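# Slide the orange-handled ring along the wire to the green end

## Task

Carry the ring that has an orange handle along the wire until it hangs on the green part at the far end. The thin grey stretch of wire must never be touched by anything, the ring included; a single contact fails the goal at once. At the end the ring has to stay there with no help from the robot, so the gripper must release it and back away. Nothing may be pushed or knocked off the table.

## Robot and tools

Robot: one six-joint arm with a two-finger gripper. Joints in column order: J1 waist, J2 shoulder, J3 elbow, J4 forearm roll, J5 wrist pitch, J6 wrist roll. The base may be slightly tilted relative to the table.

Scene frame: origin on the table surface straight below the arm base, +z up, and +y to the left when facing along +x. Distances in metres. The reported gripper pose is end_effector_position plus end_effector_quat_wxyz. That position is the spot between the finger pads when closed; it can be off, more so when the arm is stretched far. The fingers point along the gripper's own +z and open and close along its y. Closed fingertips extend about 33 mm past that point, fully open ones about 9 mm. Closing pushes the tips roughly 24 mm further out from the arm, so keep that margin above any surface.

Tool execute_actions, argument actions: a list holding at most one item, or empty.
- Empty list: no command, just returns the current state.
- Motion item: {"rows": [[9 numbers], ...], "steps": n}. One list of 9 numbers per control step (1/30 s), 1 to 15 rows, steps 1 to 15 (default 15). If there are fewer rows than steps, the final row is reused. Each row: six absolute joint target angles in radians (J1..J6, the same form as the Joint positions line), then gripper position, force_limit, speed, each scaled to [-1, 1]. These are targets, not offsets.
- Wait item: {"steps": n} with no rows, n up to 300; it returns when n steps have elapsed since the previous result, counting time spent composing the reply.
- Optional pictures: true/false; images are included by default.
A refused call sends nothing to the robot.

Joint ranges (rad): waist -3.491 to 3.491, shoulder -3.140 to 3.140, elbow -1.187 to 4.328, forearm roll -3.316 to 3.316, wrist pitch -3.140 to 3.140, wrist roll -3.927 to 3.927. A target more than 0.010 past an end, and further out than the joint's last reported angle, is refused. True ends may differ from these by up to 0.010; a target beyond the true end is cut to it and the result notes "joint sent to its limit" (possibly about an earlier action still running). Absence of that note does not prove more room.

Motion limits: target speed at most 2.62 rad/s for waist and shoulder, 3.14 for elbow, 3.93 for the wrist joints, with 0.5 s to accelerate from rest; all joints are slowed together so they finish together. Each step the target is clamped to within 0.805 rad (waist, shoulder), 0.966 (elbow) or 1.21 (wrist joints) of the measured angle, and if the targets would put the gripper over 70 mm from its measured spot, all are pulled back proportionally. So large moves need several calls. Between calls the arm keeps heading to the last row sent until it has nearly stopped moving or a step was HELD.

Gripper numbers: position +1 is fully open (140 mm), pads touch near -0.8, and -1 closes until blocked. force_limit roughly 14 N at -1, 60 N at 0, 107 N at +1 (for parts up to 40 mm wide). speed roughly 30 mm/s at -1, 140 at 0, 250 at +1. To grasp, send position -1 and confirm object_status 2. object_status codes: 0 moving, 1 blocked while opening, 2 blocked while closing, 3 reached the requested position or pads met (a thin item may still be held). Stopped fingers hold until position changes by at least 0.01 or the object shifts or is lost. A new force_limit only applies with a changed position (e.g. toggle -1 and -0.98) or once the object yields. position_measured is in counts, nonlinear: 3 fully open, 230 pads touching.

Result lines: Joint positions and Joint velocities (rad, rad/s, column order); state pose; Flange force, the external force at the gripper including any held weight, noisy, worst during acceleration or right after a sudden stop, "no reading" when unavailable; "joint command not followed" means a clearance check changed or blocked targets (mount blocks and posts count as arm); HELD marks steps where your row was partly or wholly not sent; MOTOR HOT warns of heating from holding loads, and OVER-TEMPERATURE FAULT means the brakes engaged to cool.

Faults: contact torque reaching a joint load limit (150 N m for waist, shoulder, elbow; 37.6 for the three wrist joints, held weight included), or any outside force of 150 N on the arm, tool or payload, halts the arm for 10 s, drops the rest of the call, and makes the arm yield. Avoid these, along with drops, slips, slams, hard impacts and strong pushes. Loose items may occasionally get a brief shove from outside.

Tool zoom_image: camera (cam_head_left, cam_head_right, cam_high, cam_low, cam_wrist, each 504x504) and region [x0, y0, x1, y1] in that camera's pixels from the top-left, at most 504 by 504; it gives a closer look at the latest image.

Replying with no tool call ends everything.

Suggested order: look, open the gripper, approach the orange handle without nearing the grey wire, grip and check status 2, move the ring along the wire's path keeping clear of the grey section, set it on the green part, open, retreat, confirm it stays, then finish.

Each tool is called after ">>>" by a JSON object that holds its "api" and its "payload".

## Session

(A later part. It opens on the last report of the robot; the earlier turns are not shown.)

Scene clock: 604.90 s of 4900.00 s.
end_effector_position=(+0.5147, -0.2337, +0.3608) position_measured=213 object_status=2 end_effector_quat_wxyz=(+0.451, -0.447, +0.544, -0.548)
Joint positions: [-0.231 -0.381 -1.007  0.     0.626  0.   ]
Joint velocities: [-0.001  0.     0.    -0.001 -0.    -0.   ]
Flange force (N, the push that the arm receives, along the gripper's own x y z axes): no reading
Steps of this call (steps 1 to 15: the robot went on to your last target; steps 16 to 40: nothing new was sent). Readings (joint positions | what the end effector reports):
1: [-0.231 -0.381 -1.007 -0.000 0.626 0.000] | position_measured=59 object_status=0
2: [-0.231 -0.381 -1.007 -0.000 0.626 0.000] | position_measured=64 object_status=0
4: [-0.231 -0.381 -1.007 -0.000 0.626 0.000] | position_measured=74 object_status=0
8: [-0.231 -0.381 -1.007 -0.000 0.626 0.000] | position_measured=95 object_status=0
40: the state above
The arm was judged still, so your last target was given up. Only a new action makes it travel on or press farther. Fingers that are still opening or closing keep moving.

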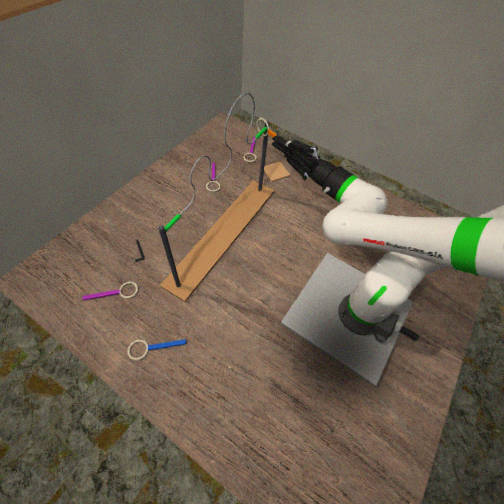

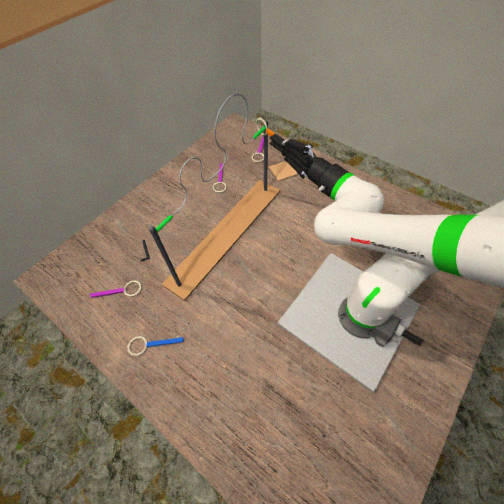

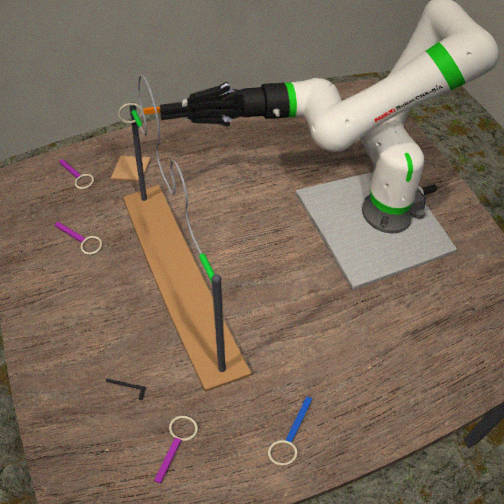

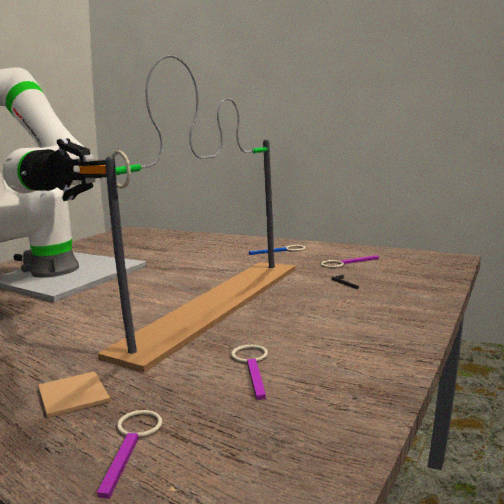

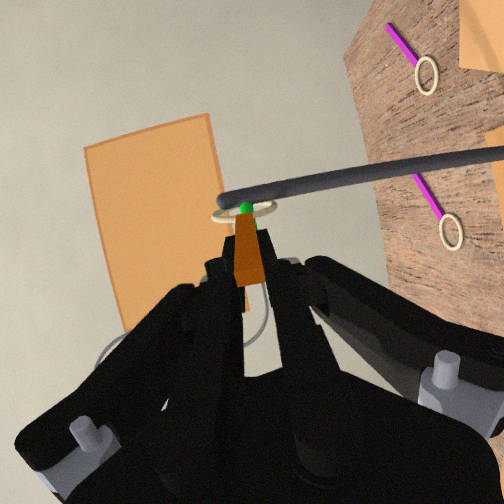

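>>> {"api": "execute_actions", "payload": {"actions": [{"rows": [[-0.2304, -0.3870, -1.0051, 0, 0.6141, 0.001, -1, 0.2, -0.4], [-0.2294, -0.3959, -1.0023, 0, 0.5964, 0.002, -1, 0.2, -0.4], [-0.2281, -0.4077, -0.9985, 0, 0.5728, 0.004, -1, 0.2, -0.4], [-0.2265, -0.4225, -0.9938, 0, 0.5433, 0.007, -1, 0.2, -0.4], [-0.2249, -0.4377, -0.9889, 0, 0.5129, 0.010, -1, 0.2, -0.4], [-0.2232, -0.4529, -0.9841, 0, 0.4826, 0.012, -1, 0.2, -0.4], [-0.2216, -0.4681, -0.9792, 0, 0.4522, 0.015, -1, 0.2, -0.4], [-0.2199, -0.4834, -0.9744, 0, 0.4219, 0.017, -1, 0.2, -0.4], [-0.2183, -0.4986, -0.9695, 0, 0.3915, 0.020, -1, 0.2, -0.4], [-0.2166, -0.5138, -0.9647, 0, 0.3612, 0.022, -1, 0.2, -0.4], [-0.2150, -0.5290, -0.9598, 0, 0.3308, 0.025, -1, 0.2, -0.4]], "steps": 11}], "pictures": false}}

>>> {"api": "execute_actions", "payload": {"actions": [{"rows": [[-0.2131, -0.5374, -0.9503, 0, 0.3009, 0.028, -1, 0.2, -0.4], [-0.2113, -0.5458, -0.9407, 0, 0.2709, 0.031, -1, 0.2, -0.4], [-0.2094, -0.5542, -0.9312, 0, 0.2410, 0.034, -1, 0.2, -0.4], [-0.2075, -0.5626, -0.9217, 0, 0.2111, 0.037, -1, 0.2, -0.4], [-0.2056, -0.5710, -0.9122, 0, 0.1812, 0.040, -1, 0.2, -0.4], [-0.2038, -0.5794, -0.9026, 0, 0.1512, 0.043, -1, 0.2, -0.4], [-0.2022, -0.5864, -0.8947, 0, 0.1263, 0.046, -1, 0.2, -0.4], [-0.2010, -0.5920, -0.8883, 0, 0.1063, 0.048, -1, 0.2, -0.4], [-0.2000, -0.5962, -0.8836, 0, 0.0914, 0.049, -1, 0.2, -0.4], [-0.1994, -0.5990, -0.8804, 0, 0.0814, 0.05, -1, 0.2, -0.4]], "steps": 15}]}}

>>> {"api": "zoom_image", "payload": {"camera": "cam_wrist", "region": [170, 150, 320, 300]}}

>>> {"api": "zoom_image", "payload": {"camera": "cam_high", "region": [105, 80, 195, 160]}}

>>> {"api": "zoom_image", "payload": {"camera": "cam_low", "region": [80, 130, 170, 210]}}

Scene clock: 651.47 s of 4900.00 s.
end_effector_position=(+0.5091, -0.2265, +0.3678) position_measured=213 object_status=2 end_effector_quat_wxyz=(+0.434, -0.471, +0.556, -0.530)
Joint positions: [-0.22  -0.484 -0.974  0.     0.421  0.017]
Joint velocities: [ 0.048 -0.428  0.137  0.001 -0.844  0.07 ]
Flange force (N, the push that the arm receives, along the gripper's own x y z axes): no reading
Steps of this call (steps 1 to 90: nothing new was sent; then 43.20 s passed at rest; steps 91 to 101: all 11 steps of this action). Readings (joint positions | what the end effector reports):
91: [-0.231 -0.381 -1.007 0.000 0.625 0.000] | position_measured=213 object_status=2
92: [-0.231 -0.384 -1.006 0.000 0.620 0.000] | position_measured=213 object_status=2
94: [-0.230 -0.396 -1.002 0.000 0.595 0.002] | position_measured=213 object_status=2
98: [-0.225 -0.442 -0.988 0.000 0.505 0.010] | position_measured=213 object_status=2
101: the state above

Scene clock: 651.97 s of 4900.00 s.
end_effector_position=(+0.5008, -0.2138, +0.3804) position_measured=213 object_status=2 end_effector_quat_wxyz=(+0.400, -0.514, +0.576, -0.495)
Joint positions: [-0.199 -0.599 -0.881  0.     0.082  0.05 ]
Joint velocities: [ 0.002  0.001  0.001  0.002 -0.007  0.001]
Flange force (N, the push that the arm receives, along the gripper's own x y z axes): no reading
Steps of this call (steps 1 to 15: all 15 steps of this action). Readings (joint positions | what the end effector reports):
1: [-0.218 -0.498 -0.970 0.000 0.392 0.020] | position_measured=213 object_status=2
2: [-0.217 -0.512 -0.964 0.000 0.363 0.022] | position_measured=213 object_status=2
4: [-0.213 -0.534 -0.949 0.000 0.304 0.028] | position_measured=213 object_status=2
8: [-0.206 -0.570 -0.913 0.000 0.185 0.040] | position_measured=213 object_status=2
15: the state above

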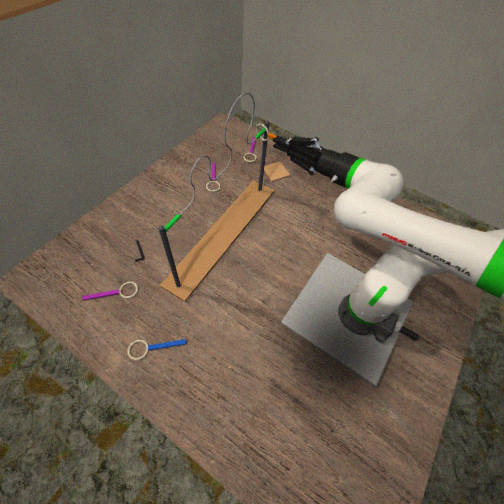

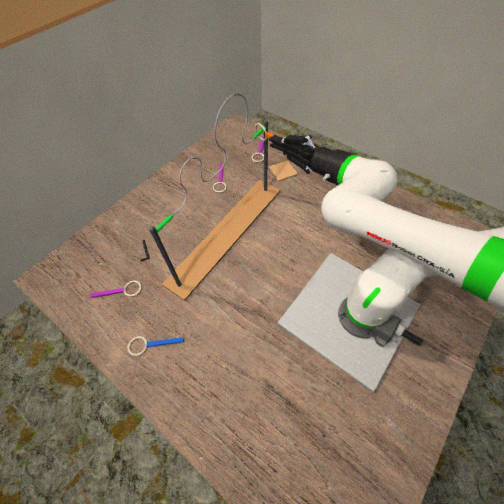

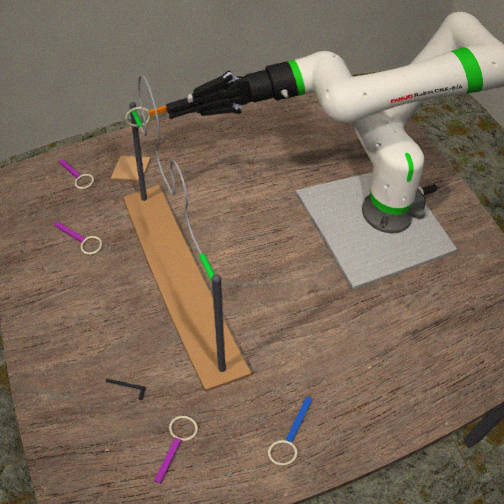

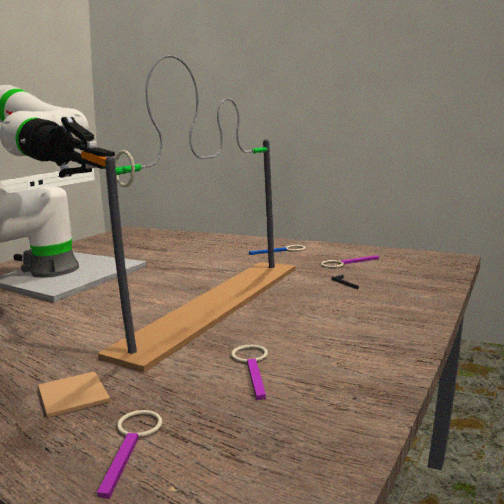

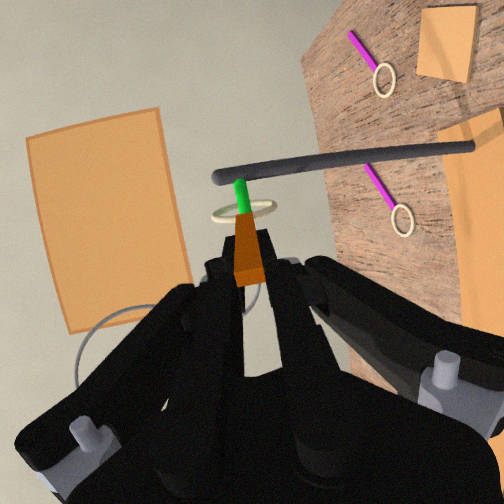

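Region (170, 150, 320, 300) of cam_wrist's 504x504 image, scaled by 3.360, with more detail than that image has.

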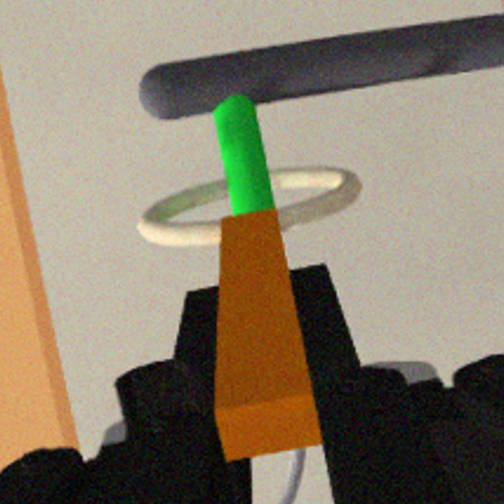

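Region (105, 80, 195, 160) of cam_high's 504x504 image, scaled by 5.600, with more detail than that image has.

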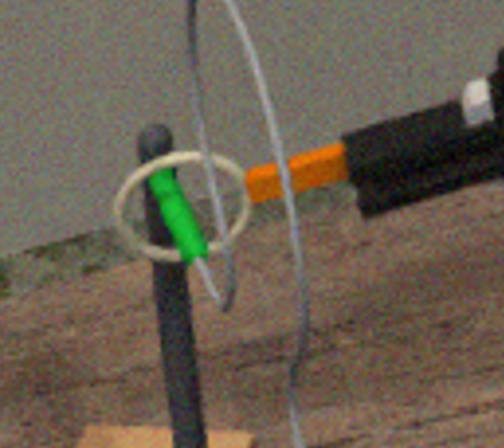

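Region (80, 130, 170, 210) of cam_low's 504x504 image, scaled by 5.600, with more detail than that image has.

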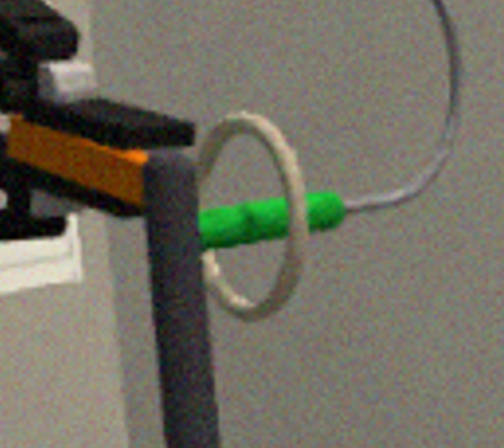

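>>> {"api": "execute_actions", "payload": {"actions": [{"rows": [[-0.1978, -0.6003, -0.8809, 0, 0.0806, 0.0485, -1, 0.2, -0.4], [-0.1945, -0.6029, -0.8819, 0, 0.0790, 0.0455, -1, 0.2, -0.4], [-0.1895, -0.6068, -0.8835, 0, 0.0767, 0.041, -1, 0.2, -0.4], [-0.1835, -0.6115, -0.8853, 0, 0.0738, 0.0355, -1, 0.2, -0.4], [-0.1770, -0.6167, -0.8874, 0, 0.0707, 0.0295, -1, 0.2, -0.4], [-0.1704, -0.6219, -0.8894, 0, 0.0675, 0.0235, -1, 0.2, -0.4], [-0.1638, -0.6271, -0.8915, 0, 0.0644, 0.0175, -1, 0.2, -0.4], [-0.1572, -0.6323, -0.8935, 0, 0.0612, 0.0115, -1, 0.2, -0.4], [-0.1509, -0.6372, -0.8954, 0, 0.0582, 0.006, -1, 0.2, -0.4], [-0.1447, -0.6422, -0.8974, 0, 0.0552, 0, -1, 0.2, -0.4], [-0.1384, -0.6483, -0.8992, 0, 0.0509, -0.008, -1, 0.2, -0.4], [-0.1320, -0.6545, -0.9011, 0, 0.0466, -0.019, -1, 0.2, -0.4], [-0.1257, -0.6606, -0.9029, 0, 0.0423, -0.034, -1, 0.2, -0.4], [-0.1194, -0.6668, -0.9048, 0, 0.0380, -0.053, -1, 0.2, -0.4], [-0.1131, -0.6729, -0.9066, 0, 0.0337, -0.077, -1, 0.2, -0.4]], "steps": 15}], "pictures": false}}

>>> {"api": "execute_actions", "payload": {"actions": [{"rows": [[-0.1067, -0.6791, -0.9085, 0, 0.0294, -0.106, -1, 0.2, -0.4], [-0.1004, -0.6852, -0.9103, 0, 0.0251, -0.1396, -1, 0.2, -0.4], [-0.0960, -0.6898, -0.9088, 0, 0.0190, -0.185, -1, 0.2, -0.4], [-0.0915, -0.6944, -0.9073, 0, 0.0130, -0.242, -1, 0.2, -0.4], [-0.0871, -0.6989, -0.9059, 0, 0.0069, -0.308, -1, 0.2, -0.4], [-0.0826, -0.7035, -0.9044, 0, 0.0009, -0.380, -1, 0.2, -0.4], [-0.0782, -0.7081, -0.9029, 0, -0.0052, -0.4538, -1, 0.2, -0.4], [-0.0747, -0.7123, -0.8986, 0, -0.0137, -0.5236, -1, 0.2, -0.4], [-0.0713, -0.7165, -0.8943, 0, -0.0221, -0.5934, -1, 0.2, -0.4], [-0.0678, -0.7206, -0.8901, 0, -0.0306, -0.6633, -1, 0.2, -0.4], [-0.0644, -0.7248, -0.8858, 0, -0.0390, -0.7331, -1, 0.2, -0.4], [-0.0609, -0.7290, -0.8815, 0, -0.0475, -0.8029, -1, 0.2, -0.4], [-0.0593, -0.7316, -0.8753, 0, -0.0563, -0.8727, -1, 0.2, -0.4], [-0.0578, -0.7342, -0.8691, 0, -0.0651, -0.9425, -1, 0.2, -0.4], [-0.0562, -0.7368, -0.8630, 0, -0.0738, -1.0123, -1, 0.2, -0.4]], "steps": 15}], "pictures": false}}

>>> {"api": "execute_actions", "payload": {"actions": [{"rows": [[-0.0547, -0.7394, -0.8568, 0, -0.0826, -1.0821, -1, 0.2, -0.4], [-0.0531, -0.7420, -0.8506, 0, -0.0914, -1.1519, -1, 0.2, -0.4], [-0.0535, -0.7429, -0.8435, 0, -0.0994, -1.2182, -1, 0.2, -0.4], [-0.0538, -0.7438, -0.8368, 0, -0.1070, -1.2811, -1, 0.2, -0.4], [-0.0541, -0.7446, -0.8309, 0, -0.1137, -1.3369, -1, 0.2, -0.4], [-0.0544, -0.7453, -0.8257, 0, -0.1196, -1.3858, -1, 0.2, -0.4], [-0.0546, -0.7459, -0.8212, 0, -0.1247, -1.4277, -1, 0.2, -0.4], [-0.0548, -0.7464, -0.8175, 0, -0.1289, -1.4626, -1, 0.2, -0.4], [-0.0549, -0.7467, -0.8149, 0, -0.1318, -1.4870, -1, 0.2, -0.4], [-0.0550, -0.7469, -0.8134, 0, -0.1335, -1.5010, -1, 0.2, -0.4]], "steps": 15}]}}

>>> {"api": "zoom_image", "payload": {"camera": "cam_wrist", "region": [170, 130, 320, 280]}}

>>> {"api": "zoom_image", "payload": {"camera": "cam_high", "region": [105, 85, 195, 165]}}

>>> {"api": "zoom_image", "payload": {"camera": "cam_low", "region": [110, 105, 200, 185]}}

Scene clock: 742.33 s of 4900.00 s.
end_effector_position=(+0.4992, -0.1753, +0.3817) position_measured=213 object_status=2 end_effector_quat_wxyz=(+0.437, -0.511, +0.578, -0.462)
Joint positions: [-0.127 -0.66  -0.903  0.     0.043 -0.035]
Joint velocities: [ 0.162 -0.158 -0.048 -0.    -0.109 -0.436]
Flange force (N, the push that the arm receives, along the gripper's own x y z axes): no reading
Steps of this call (steps 1 to 15: the robot went on to your last target; steps 16 to 90: nothing new was sent; then 86.87 s passed at rest; steps 91 to 105: all 15 steps of this action). Readings (joint positions | what the end effector reports):
91: [-0.199 -0.599 -0.880 0.000 0.081 0.050] | position_measured=213 object_status=2
92: [-0.198 -0.600 -0.881 0.000 0.081 0.049] | position_measured=213 object_status=2
94: [-0.192 -0.605 -0.882 0.000 0.078 0.044] | position_measured=213 object_status=2
98: [-0.170 -0.622 -0.889 0.000 0.067 0.023] | position_measured=213 object_status=2
105: the state above

Scene clock: 742.83 s of 4900.00 s.
end_effector_position=(+0.4953, -0.1451, +0.3947) position_measured=213 object_status=2 end_effector_quat_wxyz=(+0.569, -0.320, +0.704, -0.280)
Joint positions: [-0.068 -0.721 -0.891  0.    -0.034 -0.687]
Joint velocities: [ 0.078 -0.097  0.134 -0.    -0.221 -1.85 ]
Flange force (N, the push that the arm receives, along the gripper's own x y z axes): no reading
Steps of this call (steps 1 to 15: all 15 steps of this action). Readings (joint positions | what the end effector reports):
1: [-0.121 -0.665 -0.904 0.000 0.039 -0.051] | position_measured=213 object_status=2
2: [-0.116 -0.670 -0.906 0.000 0.036 -0.071] | position_measured=213 object_status=2
4: [-0.106 -0.680 -0.908 0.000 0.028 -0.121] | position_measured=213 object_status=2
8: [-0.090 -0.696 -0.908 0.000 0.010 -0.282] | position_measured=213 object_status=2
15: the state above

Scene clock: 743.33 s of 4900.00 s.
end_effector_position=(+0.4946, -0.1385, +0.4328) position_measured=213 object_status=2 end_effector_quat_wxyz=(+0.635, -0.025, +0.771, -0.032)
Joint positions: [-0.055 -0.747 -0.815  0.    -0.132 -1.488]
Joint velocities: [ 0.003 -0.008  0.043  0.    -0.051 -0.424]
Flange force (N, the push that the arm receives, along the gripper's own x y z axes): no reading
Steps of this call (steps 1 to 15: all 15 steps of this action). Readings (joint positions | what the end effector reports):
1: [-0.065 -0.724 -0.886 0.000 -0.042 -0.750] | position_measured=213 object_status=2
2: [-0.063 -0.727 -0.881 0.000 -0.050 -0.815] | position_measured=213 object_status=2
4: [-0.059 -0.733 -0.869 0.000 -0.066 -0.945] | position_measured=213 object_status=2
8: [-0.055 -0.741 -0.844 0.000 -0.097 -1.200] | position_measured=213 object_status=2
15: the state above

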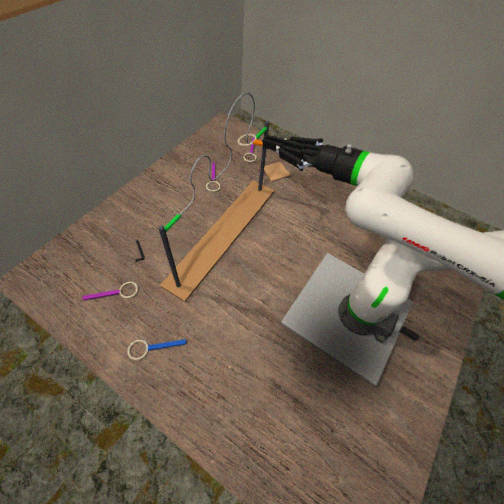

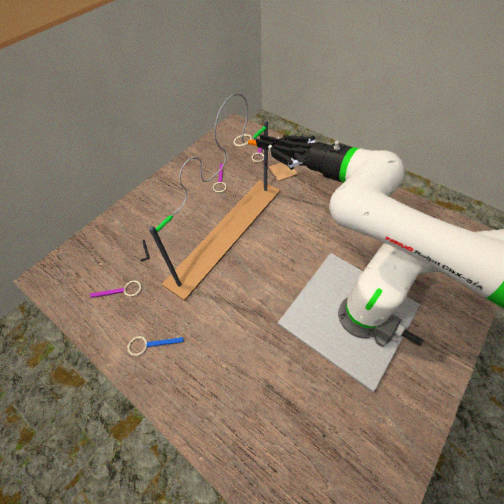

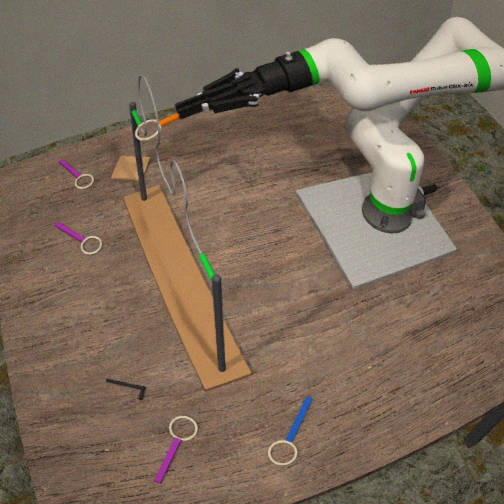

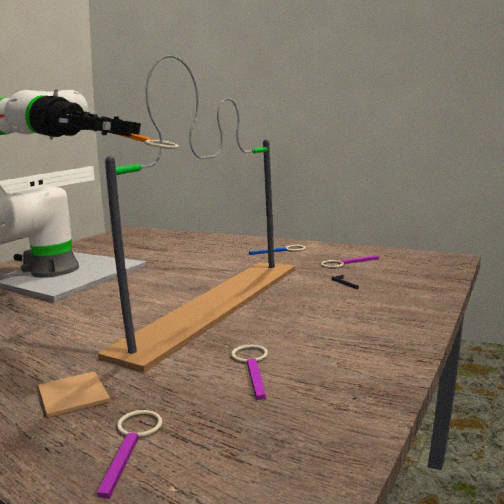

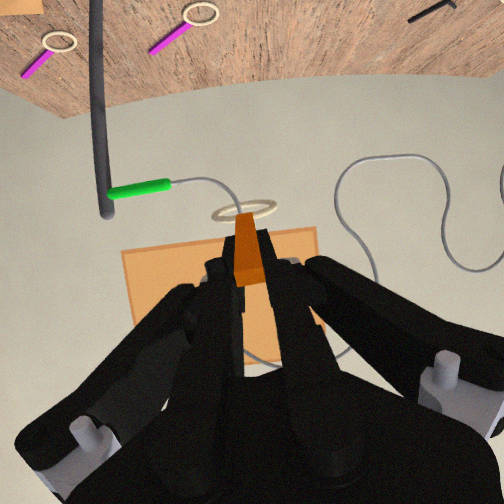

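Region (170, 130, 320, 280) of cam_wrist's 504x504 image, scaled by 3.360, with more detail than that image has.

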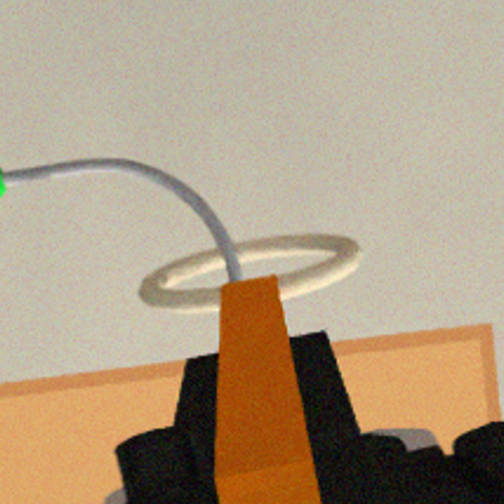

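Region (105, 85, 195, 165) of cam_high's 504x504 image, scaled by 5.600, with more detail than that image has.

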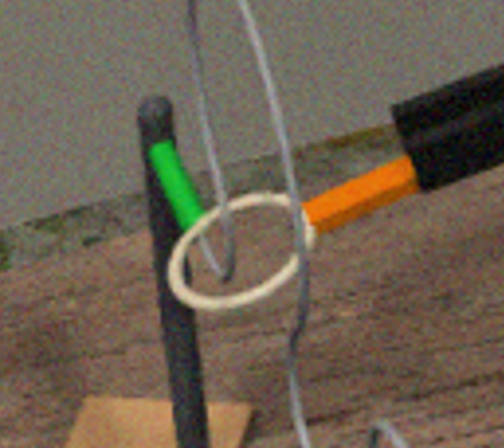

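Region (110, 105, 200, 185) of cam_low's 504x504 image, scaled by 5.600, with more detail than that image has.

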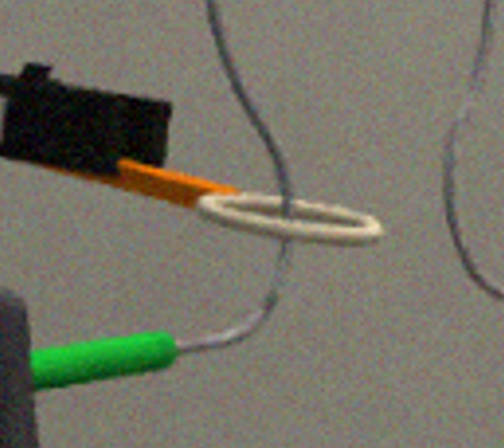

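>>> {"api": "execute_actions", "payload": {"actions": []}}

Scene clock: 770.87 s of 4900.00 s.
end_effector_position=(+0.4945, -0.1386, +0.4334) position_measured=213 object_status=2 end_effector_quat_wxyz=(+0.635, -0.020, +0.771, -0.028)
Joint positions: [-0.055 -0.747 -0.813  0.    -0.134 -1.501]
Joint velocities: [ 0.001 -0.    -0.    -0.001  0.     0.   ]
Flange force (N, the push that the arm receives, along the gripper's own x y z axes): no reading
Steps of this call (steps 1 to 30: the robot went on to your last target; steps 31 to 90: nothing new was sent; then 24.53 s passed at rest). Readings (joint positions | what the end effector reports):
1: [-0.055 -0.747 -0.814 0.000 -0.133 -1.498] | position_measured=213 object_status=2
2: [-0.055 -0.747 -0.813 0.000 -0.133 -1.500] | position_measured=213 object_status=2
4: [-0.055 -0.747 -0.813 0.000 -0.133 -1.501] | position_measured=213 object_status=2
8: [-0.055 -0.747 -0.813 0.000 -0.133 -1.501] | position_measured=213 object_status=2
90: the state above
The arm was judged still, so your last target was given up. Only a new action makes it travel on or press farther. Fingers that are still opening or closing keep moving.

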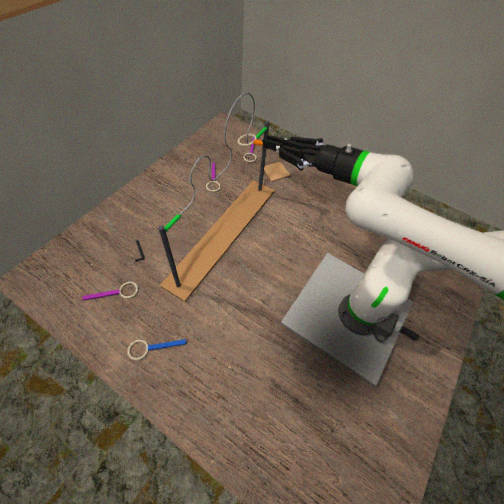

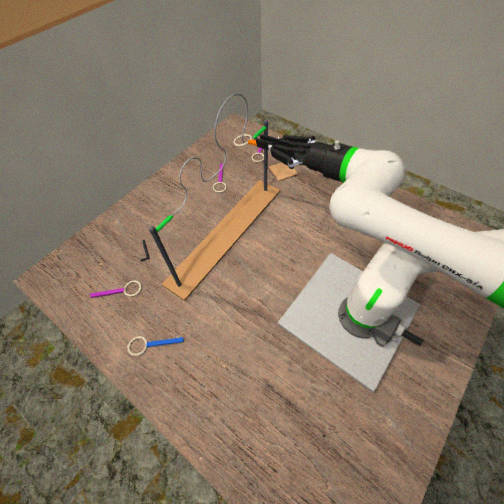

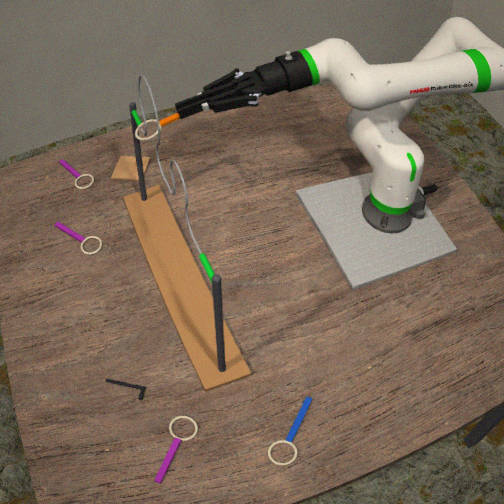

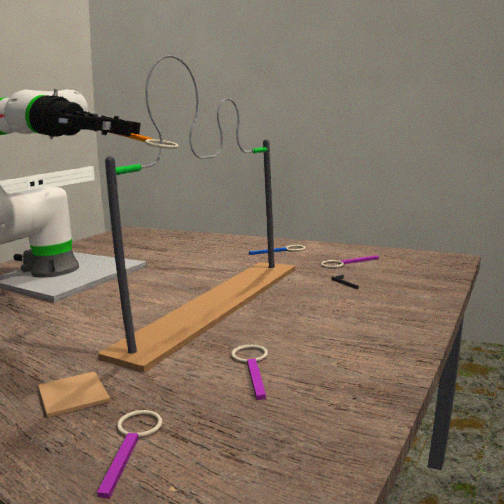

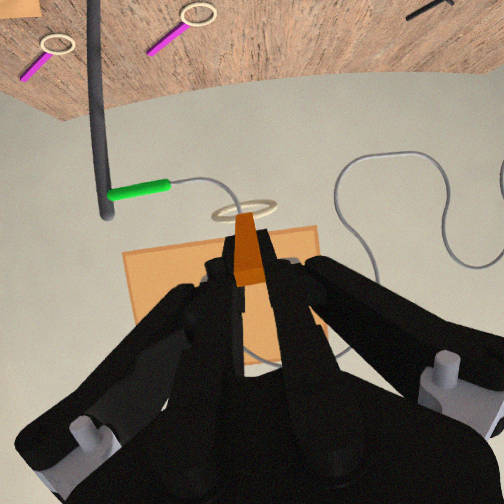

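>>> {"api": "execute_actions", "payload": {"actions": [{"rows": [[-0.0558,-0.7461,-0.8114,0,-0.1347,-1.5167,-1,0.2,-0.4],[-0.0575,-0.7444,-0.8074,0,-0.1370,-1.5481,-1,0.2,-0.4],[-0.0600,-0.7420,-0.8014,0,-0.1406,-1.5952,-1,0.2,-0.4],[-0.0628,-0.7392,-0.7946,0,-0.1445,-1.6486,-1,0.2,-0.4],[-0.0657,-0.7362,-0.7874,0,-0.1488,-1.7052,-1,0.2,-0.4],[-0.0687,-0.7333,-0.7802,0,-0.1530,-1.7617,-1,0.2,-0.4],[-0.0715,-0.7305,-0.7734,0,-0.1570,-1.8151,-1,0.2,-0.4],[-0.0750,-0.7287,-0.7672,0,-0.1614,-1.865,-1,0.2,-0.4],[-0.0785,-0.7269,-0.7610,0,-0.1659,-1.91,-1,0.2,-0.4],[-0.0819,-0.7252,-0.7549,0,-0.1703,-1.95,-1,0.2,-0.4],[-0.0854,-0.7234,-0.7487,0,-0.1748,-1.985,-1,0.2,-0.4],[-0.0889,-0.7216,-0.7425,0,-0.1792,-2.012,-1,0.2,-0.4],[-0.0920,-0.7194,-0.7340,0,-0.1854,-2.03,-1,0.2,-0.4],[-0.0951,-0.7171,-0.7256,0,-0.1916,-2.04,-1,0.2,-0.4],[-0.0981,-0.7149,-0.7171,0,-0.1978,-2.04,-1,0.2,-0.4]], "steps": 15}], "pictures": false}}

>>> {"api": "execute_actions", "payload": {"actions": [{"rows": [[-0.1012,-0.7126,-0.7086,0,-0.2041,-2.03,-1,0.2,-0.4],[-0.1043,-0.7104,-0.7001,0,-0.2103,-2.012,-1,0.2,-0.4],[-0.1074,-0.7081,-0.6917,0,-0.2165,-1.988,-1,0.2,-0.4],[-0.1104,-0.7059,-0.6832,0,-0.2227,-1.957,-1,0.2,-0.4],[-0.1135,-0.7036,-0.6747,0,-0.2289,-1.9199,-1,0.2,-0.4],[-0.1149,-0.7023,-0.6649,0,-0.2374,-1.8745,-1,0.2,-0.4],[-0.1159,-0.7011,-0.6551,0,-0.2460,-1.8291,-1,0.2,-0.4],[-0.1166,-0.6998,-0.6453,0,-0.2545,-1.7838,-1,0.2,-0.4],[-0.1170,-0.6986,-0.6355,0,-0.2631,-1.7384,-1,0.2,-0.4],[-0.1170,-0.6973,-0.6257,0,-0.2716,-1.6930,-1,0.2,-0.4],[-0.1168,-0.6961,-0.6166,0,-0.2795,-1.6511,-1,0.2,-0.4],[-0.1164,-0.6952,-0.6091,0,-0.2861,-1.6162,-1,0.2,-0.4],[-0.1160,-0.6944,-0.6031,0,-0.2913,-1.5883,-1,0.2,-0.4],[-0.1156,-0.6939,-0.5993,0,-0.2946,-1.5708,-1,0.2,-0.4]], "steps": 15}], "pictures": false}}

>>> {"api": "execute_actions", "payload": {"actions": [{"steps": 12}]}}

>>> {"api": "zoom_image", "payload": {"camera": "cam_wrist", "region": [170, 130, 320, 280]}}

>>> {"api": "zoom_image", "payload": {"camera": "cam_high", "region": [100, 50, 190, 140]}}

Scene clock: 863.70 s of 4900.00 s.
end_effector_position=(+0.4979, -0.1547, +0.4591) position_measured=213 object_status=2 end_effector_quat_wxyz=(+0.626, +0.174, +0.752, +0.113)
Joint positions: [-0.087 -0.722 -0.745  0.    -0.178 -1.977]
Joint velocities: [-0.117  0.074  0.264 -0.    -0.189 -0.905]
Flange force (N, the push that the arm receives, along the gripper's own x y z axes): no reading
Steps of this call (steps 1 to 90: nothing new was sent; then 89.33 s passed at rest; steps 91 to 105: all 15 steps of this action). Readings (joint positions | what the end effector reports):
91: [-0.055 -0.747 -0.813 0.000 -0.134 -1.502] | position_measured=213 object_status=2
92: [-0.055 -0.747 -0.813 0.000 -0.134 -1.508] | position_measured=213 object_status=2
94: [-0.057 -0.745 -0.808 0.000 -0.137 -1.545] | position_measured=213 object_status=2
98: [-0.065 -0.737 -0.790 0.000 -0.147 -1.687] | position_measured=213 object_status=2
105: the state above

Scene clock: 864.20 s of 4900.00 s.
end_effector_position=(+0.4996, -0.1699, +0.5095) position_measured=213 object_status=2 end_effector_quat_wxyz=(+0.636, +0.064, +0.769, +0.003)
Joint positions: [-0.116 -0.696 -0.618  0.    -0.279 -1.658]
Joint velocities: [-0.001  0.03   0.226 -0.    -0.193  1.056]
Flange force (N, the push that the arm receives, along the gripper's own x y z axes): no reading
Steps of this call (steps 1 to 15: all 15 steps of this action). Readings (joint positions | what the end effector reports):
1: [-0.091 -0.720 -0.735 0.000 -0.185 -2.004] | position_measured=213 object_status=2
2: [-0.096 -0.716 -0.723 0.000 -0.194 -2.023] | position_measured=213 object_status=2
4: [-0.103 -0.712 -0.704 0.000 -0.207 -2.036] | position_measured=213 object_status=2
8: [-0.111 -0.705 -0.678 0.000 -0.227 -1.956] | position_measured=213 object_status=2
15: the state above

Scene clock: 864.60 s of 4900.00 s.
end_effector_position=(+0.4999, -0.1696, +0.5169) position_measured=213 object_status=2 end_effector_quat_wxyz=(+0.635, +0.030, +0.771, -0.025)
Joint positions: [-0.116 -0.694 -0.599  0.    -0.295 -1.571]
Joint velocities: [-0.     0.001  0.    -0.003  0.     0.   ]
Flange force (N, the push that the arm receives, along the gripper's own x y z axes): no reading
Steps of this call (steps 1 to 12: the robot went on to your last target). Readings (joint positions | what the end effector reports):
1: [-0.116 -0.695 -0.611 0.000 -0.285 -1.625] | position_measured=213 object_status=2
2: [-0.116 -0.695 -0.605 0.000 -0.289 -1.600] | position_measured=213 object_status=2
4: [-0.116 -0.694 -0.600 0.000 -0.294 -1.574] | position_measured=213 object_status=2
8: [-0.116 -0.694 -0.599 0.000 -0.295 -1.571] | position_measured=213 object_status=2
12: the state above

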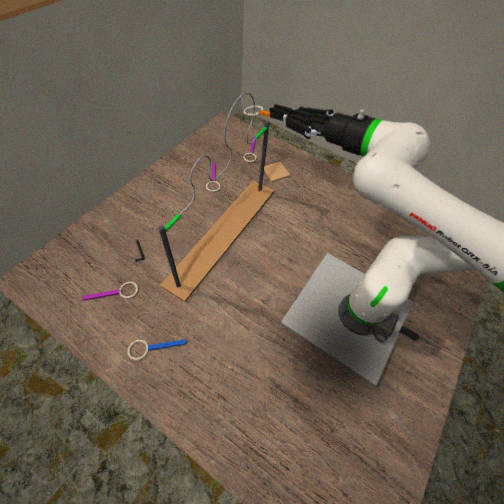

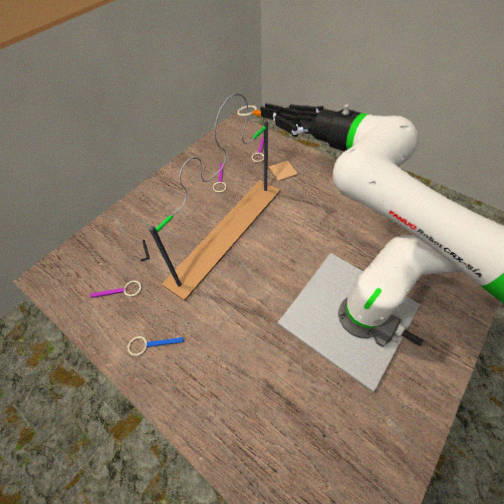

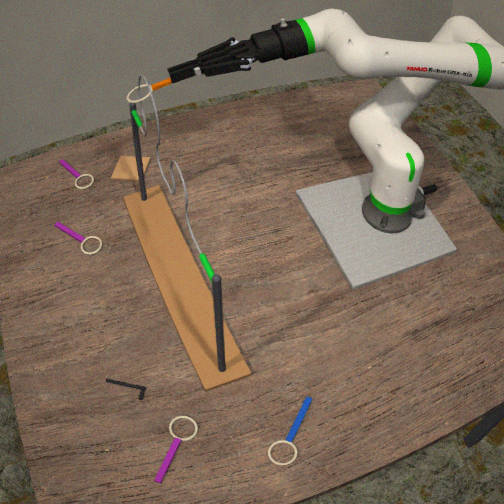

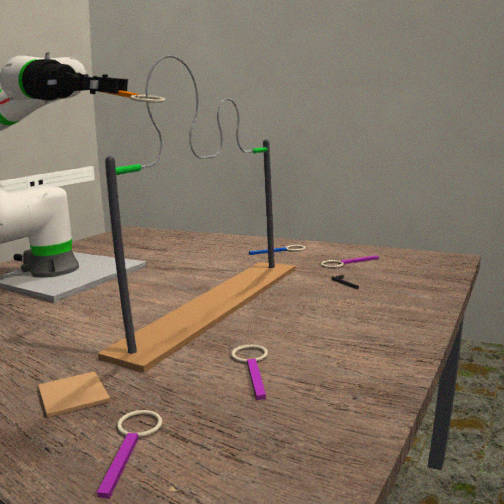

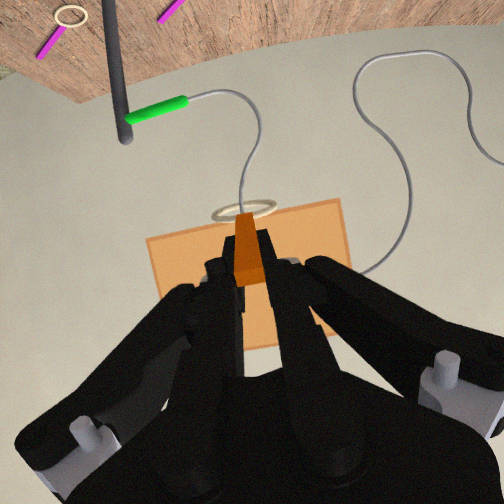

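Region (170, 130, 320, 280) of cam_wrist's 504x504 image, scaled by 3.360, with more detail than that image has.

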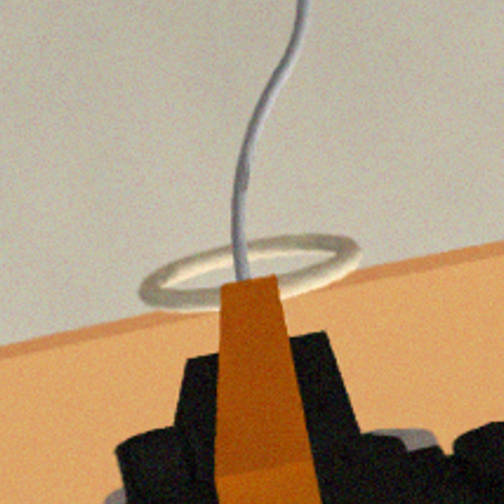

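Region (100, 50, 190, 140) of cam_high's 504x504 image, scaled by 5.600, with more detail than that image has.

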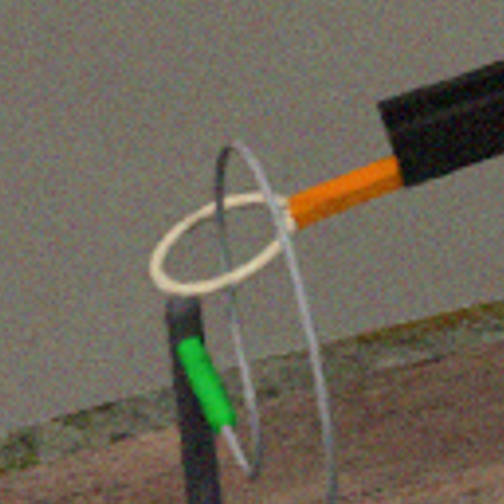

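>>> {"api": "execute_actions", "payload": {"actions": [{"rows": [[-0.1155,-0.6938,-0.5973,0,-0.2965,-1.5603,-1,0.2,-0.4],[-0.1154,-0.6935,-0.5932,0,-0.3003,-1.5394,-1,0.2,-0.4],[-0.1150,-0.6931,-0.5871,0,-0.3060,-1.5080,-1,0.2,-0.4],[-0.1142,-0.6927,-0.5792,0,-0.3134,-1.4661,-1,0.2,-0.4],[-0.1128,-0.6923,-0.5693,0,-0.3230,-1.4121,-1,0.2,-0.4],[-0.1109,-0.6921,-0.5596,0,-0.3325,-1.3582,-1,0.2,-0.4],[-0.1086,-0.6920,-0.5501,0,-0.3419,-1.3043,-1,0.2,-0.4],[-0.1057,-0.6922,-0.5410,0,-0.3512,-1.2504,-1,0.2,-0.4],[-0.1024,-0.6925,-0.5321,0,-0.3604,-1.1964,-1,0.2,-0.4],[-0.0987,-0.6929,-0.5235,0,-0.3694,-1.1425,-1,0.2,-0.4],[-0.0947,-0.6936,-0.5154,0,-0.3782,-1.0884,-1,0.2,-0.4],[-0.0904,-0.6944,-0.5076,0,-0.3868,-1.0346,-1,0.2,-0.4],[-0.0857,-0.6954,-0.5003,0,-0.3951,-0.9805,-1,0.2,-0.4],[-0.0807,-0.6965,-0.4933,0,-0.4032,-0.9268,-1,0.2,-0.4],[-0.0754,-0.6978,-0.4867,0,-0.4111,-0.8727,-1,0.2,-0.4]], "steps": 15}], "pictures": false}}

>>> {"api": "execute_actions", "payload": {"actions": [{"rows": [[-0.0699,-0.6993,-0.4806,0,-0.4187,-0.8187,-1,0.2,-0.4],[-0.0642,-0.7010,-0.4750,0,-0.4259,-0.7648,-1,0.2,-0.4],[-0.0582,-0.7028,-0.4700,0,-0.4328,-0.7108,-1,0.2,-0.4],[-0.0521,-0.7048,-0.4654,0,-0.4393,-0.6569,-1,0.2,-0.4],[-0.0458,-0.7069,-0.4614,0,-0.4455,-0.6029,-1,0.2,-0.4],[-0.0393,-0.7092,-0.4579,0,-0.4513,-0.5491,-1,0.2,-0.4],[-0.0325,-0.7116,-0.4549,0,-0.4567,-0.4950,-1,0.2,-0.4],[-0.0257,-0.7142,-0.4525,0,-0.4617,-0.4412,-1,0.2,-0.4],[-0.0188,-0.7169,-0.4508,0,-0.4662,-0.3871,-1,0.2,-0.4],[-0.0118,-0.7198,-0.4496,0,-0.4701,-0.3333,-1,0.2,-0.4],[-0.0046,-0.7228,-0.4491,0,-0.4737,-0.2792,-1,0.2,-0.4],[0.0010,-0.7252,-0.4492,0,-0.4761,-0.2374,-1,0.2,-0.4],[0.0053,-0.7271,-0.4494,0,-0.4777,-0.2059,-1,0.2,-0.4],[0.0082,-0.7284,-0.4497,0,-0.4787,-0.1850,-1,0.2,-0.4],[0.0096,-0.7290,-0.4499,0,-0.4791,-0.1745,-1,0.2,-0.4]], "steps": 15}], "pictures": false}}

>>> {"api": "execute_actions", "payload": {"actions": [{"steps": 10}]}}

>>> {"api": "zoom_image", "payload": {"camera": "cam_wrist", "region": [170, 130, 320, 280]}}

>>> {"api": "zoom_image", "payload": {"camera": "cam_high", "region": [100, 40, 190, 130]}}

>>> {"api": "zoom_image", "payload": {"camera": "cam_low", "region": [120, 20, 220, 120]}}

Scene clock: 921.40 s of 4900.00 s.
end_effector_position=(+0.4987, -0.1585, +0.5514) position_measured=213 object_status=2 end_effector_quat_wxyz=(+0.613, -0.162, +0.755, -0.168)
Joint positions: [-0.094 -0.693 -0.517  0.    -0.377 -1.092]
Joint velocities: [ 0.121 -0.014  0.215 -0.    -0.233  1.471]
Flange force (N, the push that the arm receives, along the gripper's own x y z axes): no reading
Steps of this call (steps 1 to 30: the robot went on to your last target; steps 31 to 90: nothing new was sent; then 53.30 s passed at rest; steps 91 to 105: all 15 steps of this action). Readings (joint positions | what the end effector reports):
91: [-0.116 -0.694 -0.599 0.000 -0.295 -1.570] | position_measured=213 object_status=2
92: [-0.116 -0.694 -0.598 0.000 -0.296 -1.565] | position_measured=213 object_status=2
94: [-0.115 -0.694 -0.593 0.000 -0.301 -1.538] | position_measured=213 object_status=2
98: [-0.113 -0.693 -0.570 0.000 -0.322 -1.415] | position_measured=213 object_status=2
105: the state above

Scene clock: 921.90 s of 4900.00 s.
end_effector_position=(+0.4924, -0.1155, +0.5841) position_measured=213 object_status=2 end_effector_quat_wxyz=(+0.520, -0.462, +0.618, -0.367)
Joint positions: [-0.009 -0.721 -0.451  0.    -0.47  -0.315]
Joint velocities: [ 0.173 -0.071  0.033  0.    -0.095  1.321]
Flange force (N, the push that the arm receives, along the gripper's own x y z axes): no reading
Steps of this call (steps 1 to 15: all 15 steps of this action). Readings (joint positions | what the end effector reports):
1: [-0.090 -0.694 -0.510 0.000 -0.385 -1.042] | position_measured=213 object_status=2
2: [-0.086 -0.694 -0.503 0.000 -0.393 -0.991] | position_measured=213 object_status=2
4: [-0.076 -0.697 -0.490 0.000 -0.408 -0.888] | position_measured=213 object_status=2
8: [-0.053 -0.704 -0.469 0.000 -0.435 -0.678] | position_measured=213 object_status=2
15: the state above

Scene clock: 922.23 s of 4900.00 s.
end_effector_position=(+0.4911, -0.1065, +0.5853) position_measured=213 object_status=2 end_effector_quat_wxyz=(+0.496, -0.510, +0.579, -0.398)
Joint positions: [ 0.01  -0.729 -0.45   0.    -0.479 -0.175]
Joint velocities: [ 0.001 -0.001  0.     0.002 -0.     0.001]
Flange force (N, the push that the arm receives, along the gripper's own x y z axes): no reading
Steps of this call (steps 1 to 10: the robot went on to your last target). Readings (joint positions | what the end effector reports):
1: [-0.003 -0.724 -0.450 0.000 -0.473 -0.272] | position_measured=213 object_status=2
2: [0.001 -0.726 -0.450 0.000 -0.475 -0.237] | position_measured=213 object_status=2
4: [0.008 -0.728 -0.450 0.000 -0.478 -0.190] | position_measured=213 object_status=2
8: [0.010 -0.729 -0.450 0.000 -0.479 -0.175] | position_measured=213 object_status=2
10: the state above

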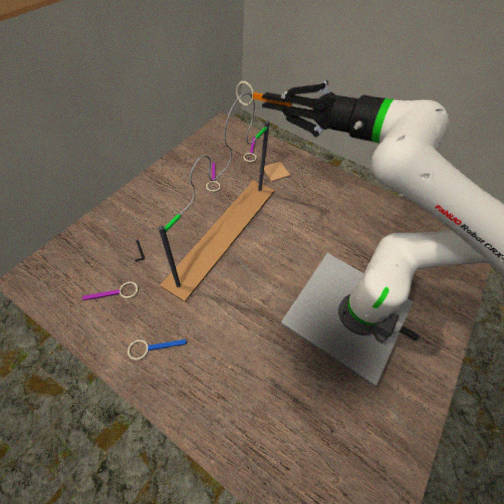

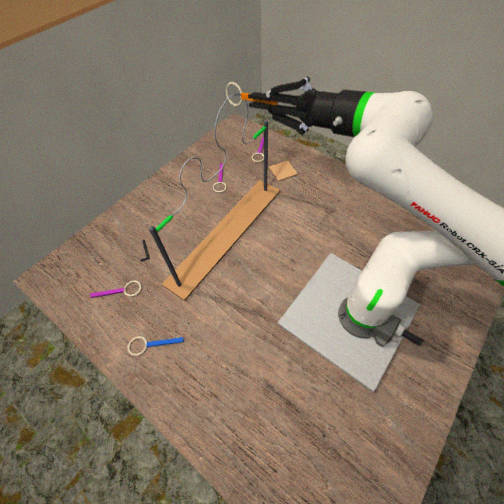

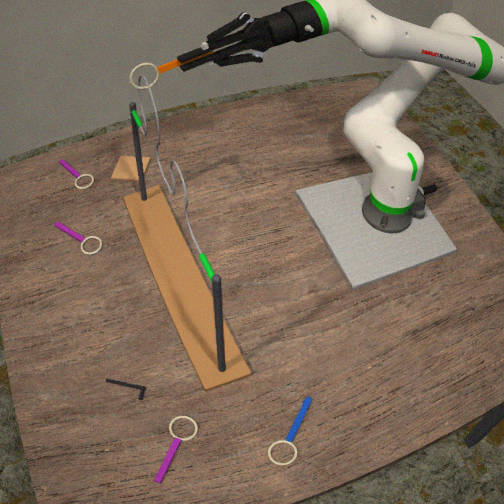

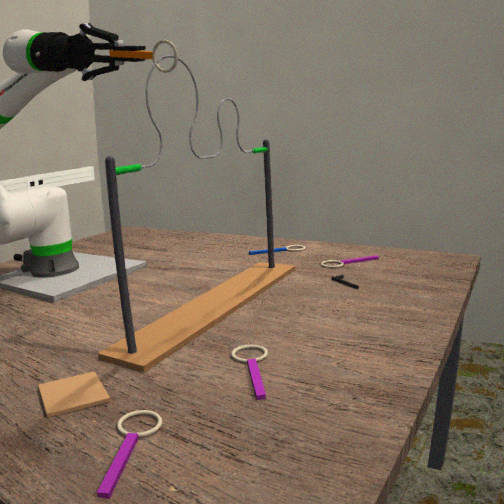

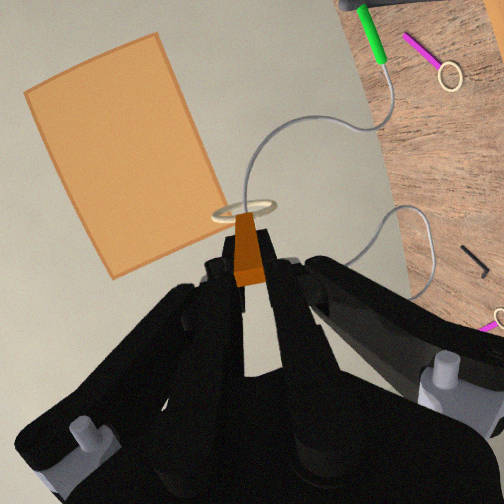

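Region (170, 130, 320, 280) of cam_wrist's 504x504 image, scaled by 3.360, with more detail than that image has.

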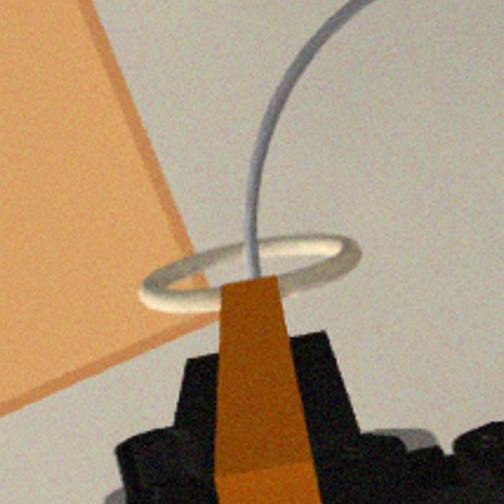

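Region (100, 40, 190, 130) of cam_high's 504x504 image, scaled by 5.600, with more detail than that image has.

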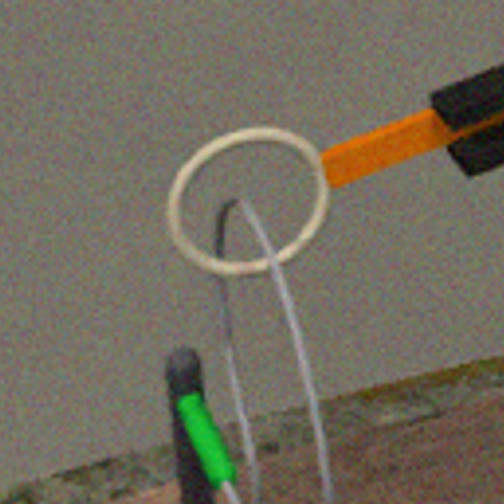

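Region (120, 20, 220, 120) of cam_low's 504x504 image, scaled by 5.040, with more detail than that image has.

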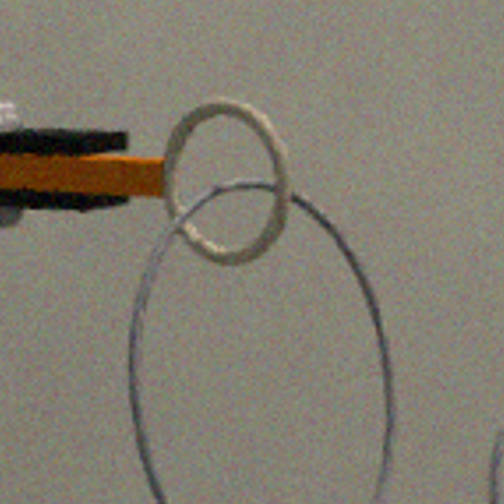

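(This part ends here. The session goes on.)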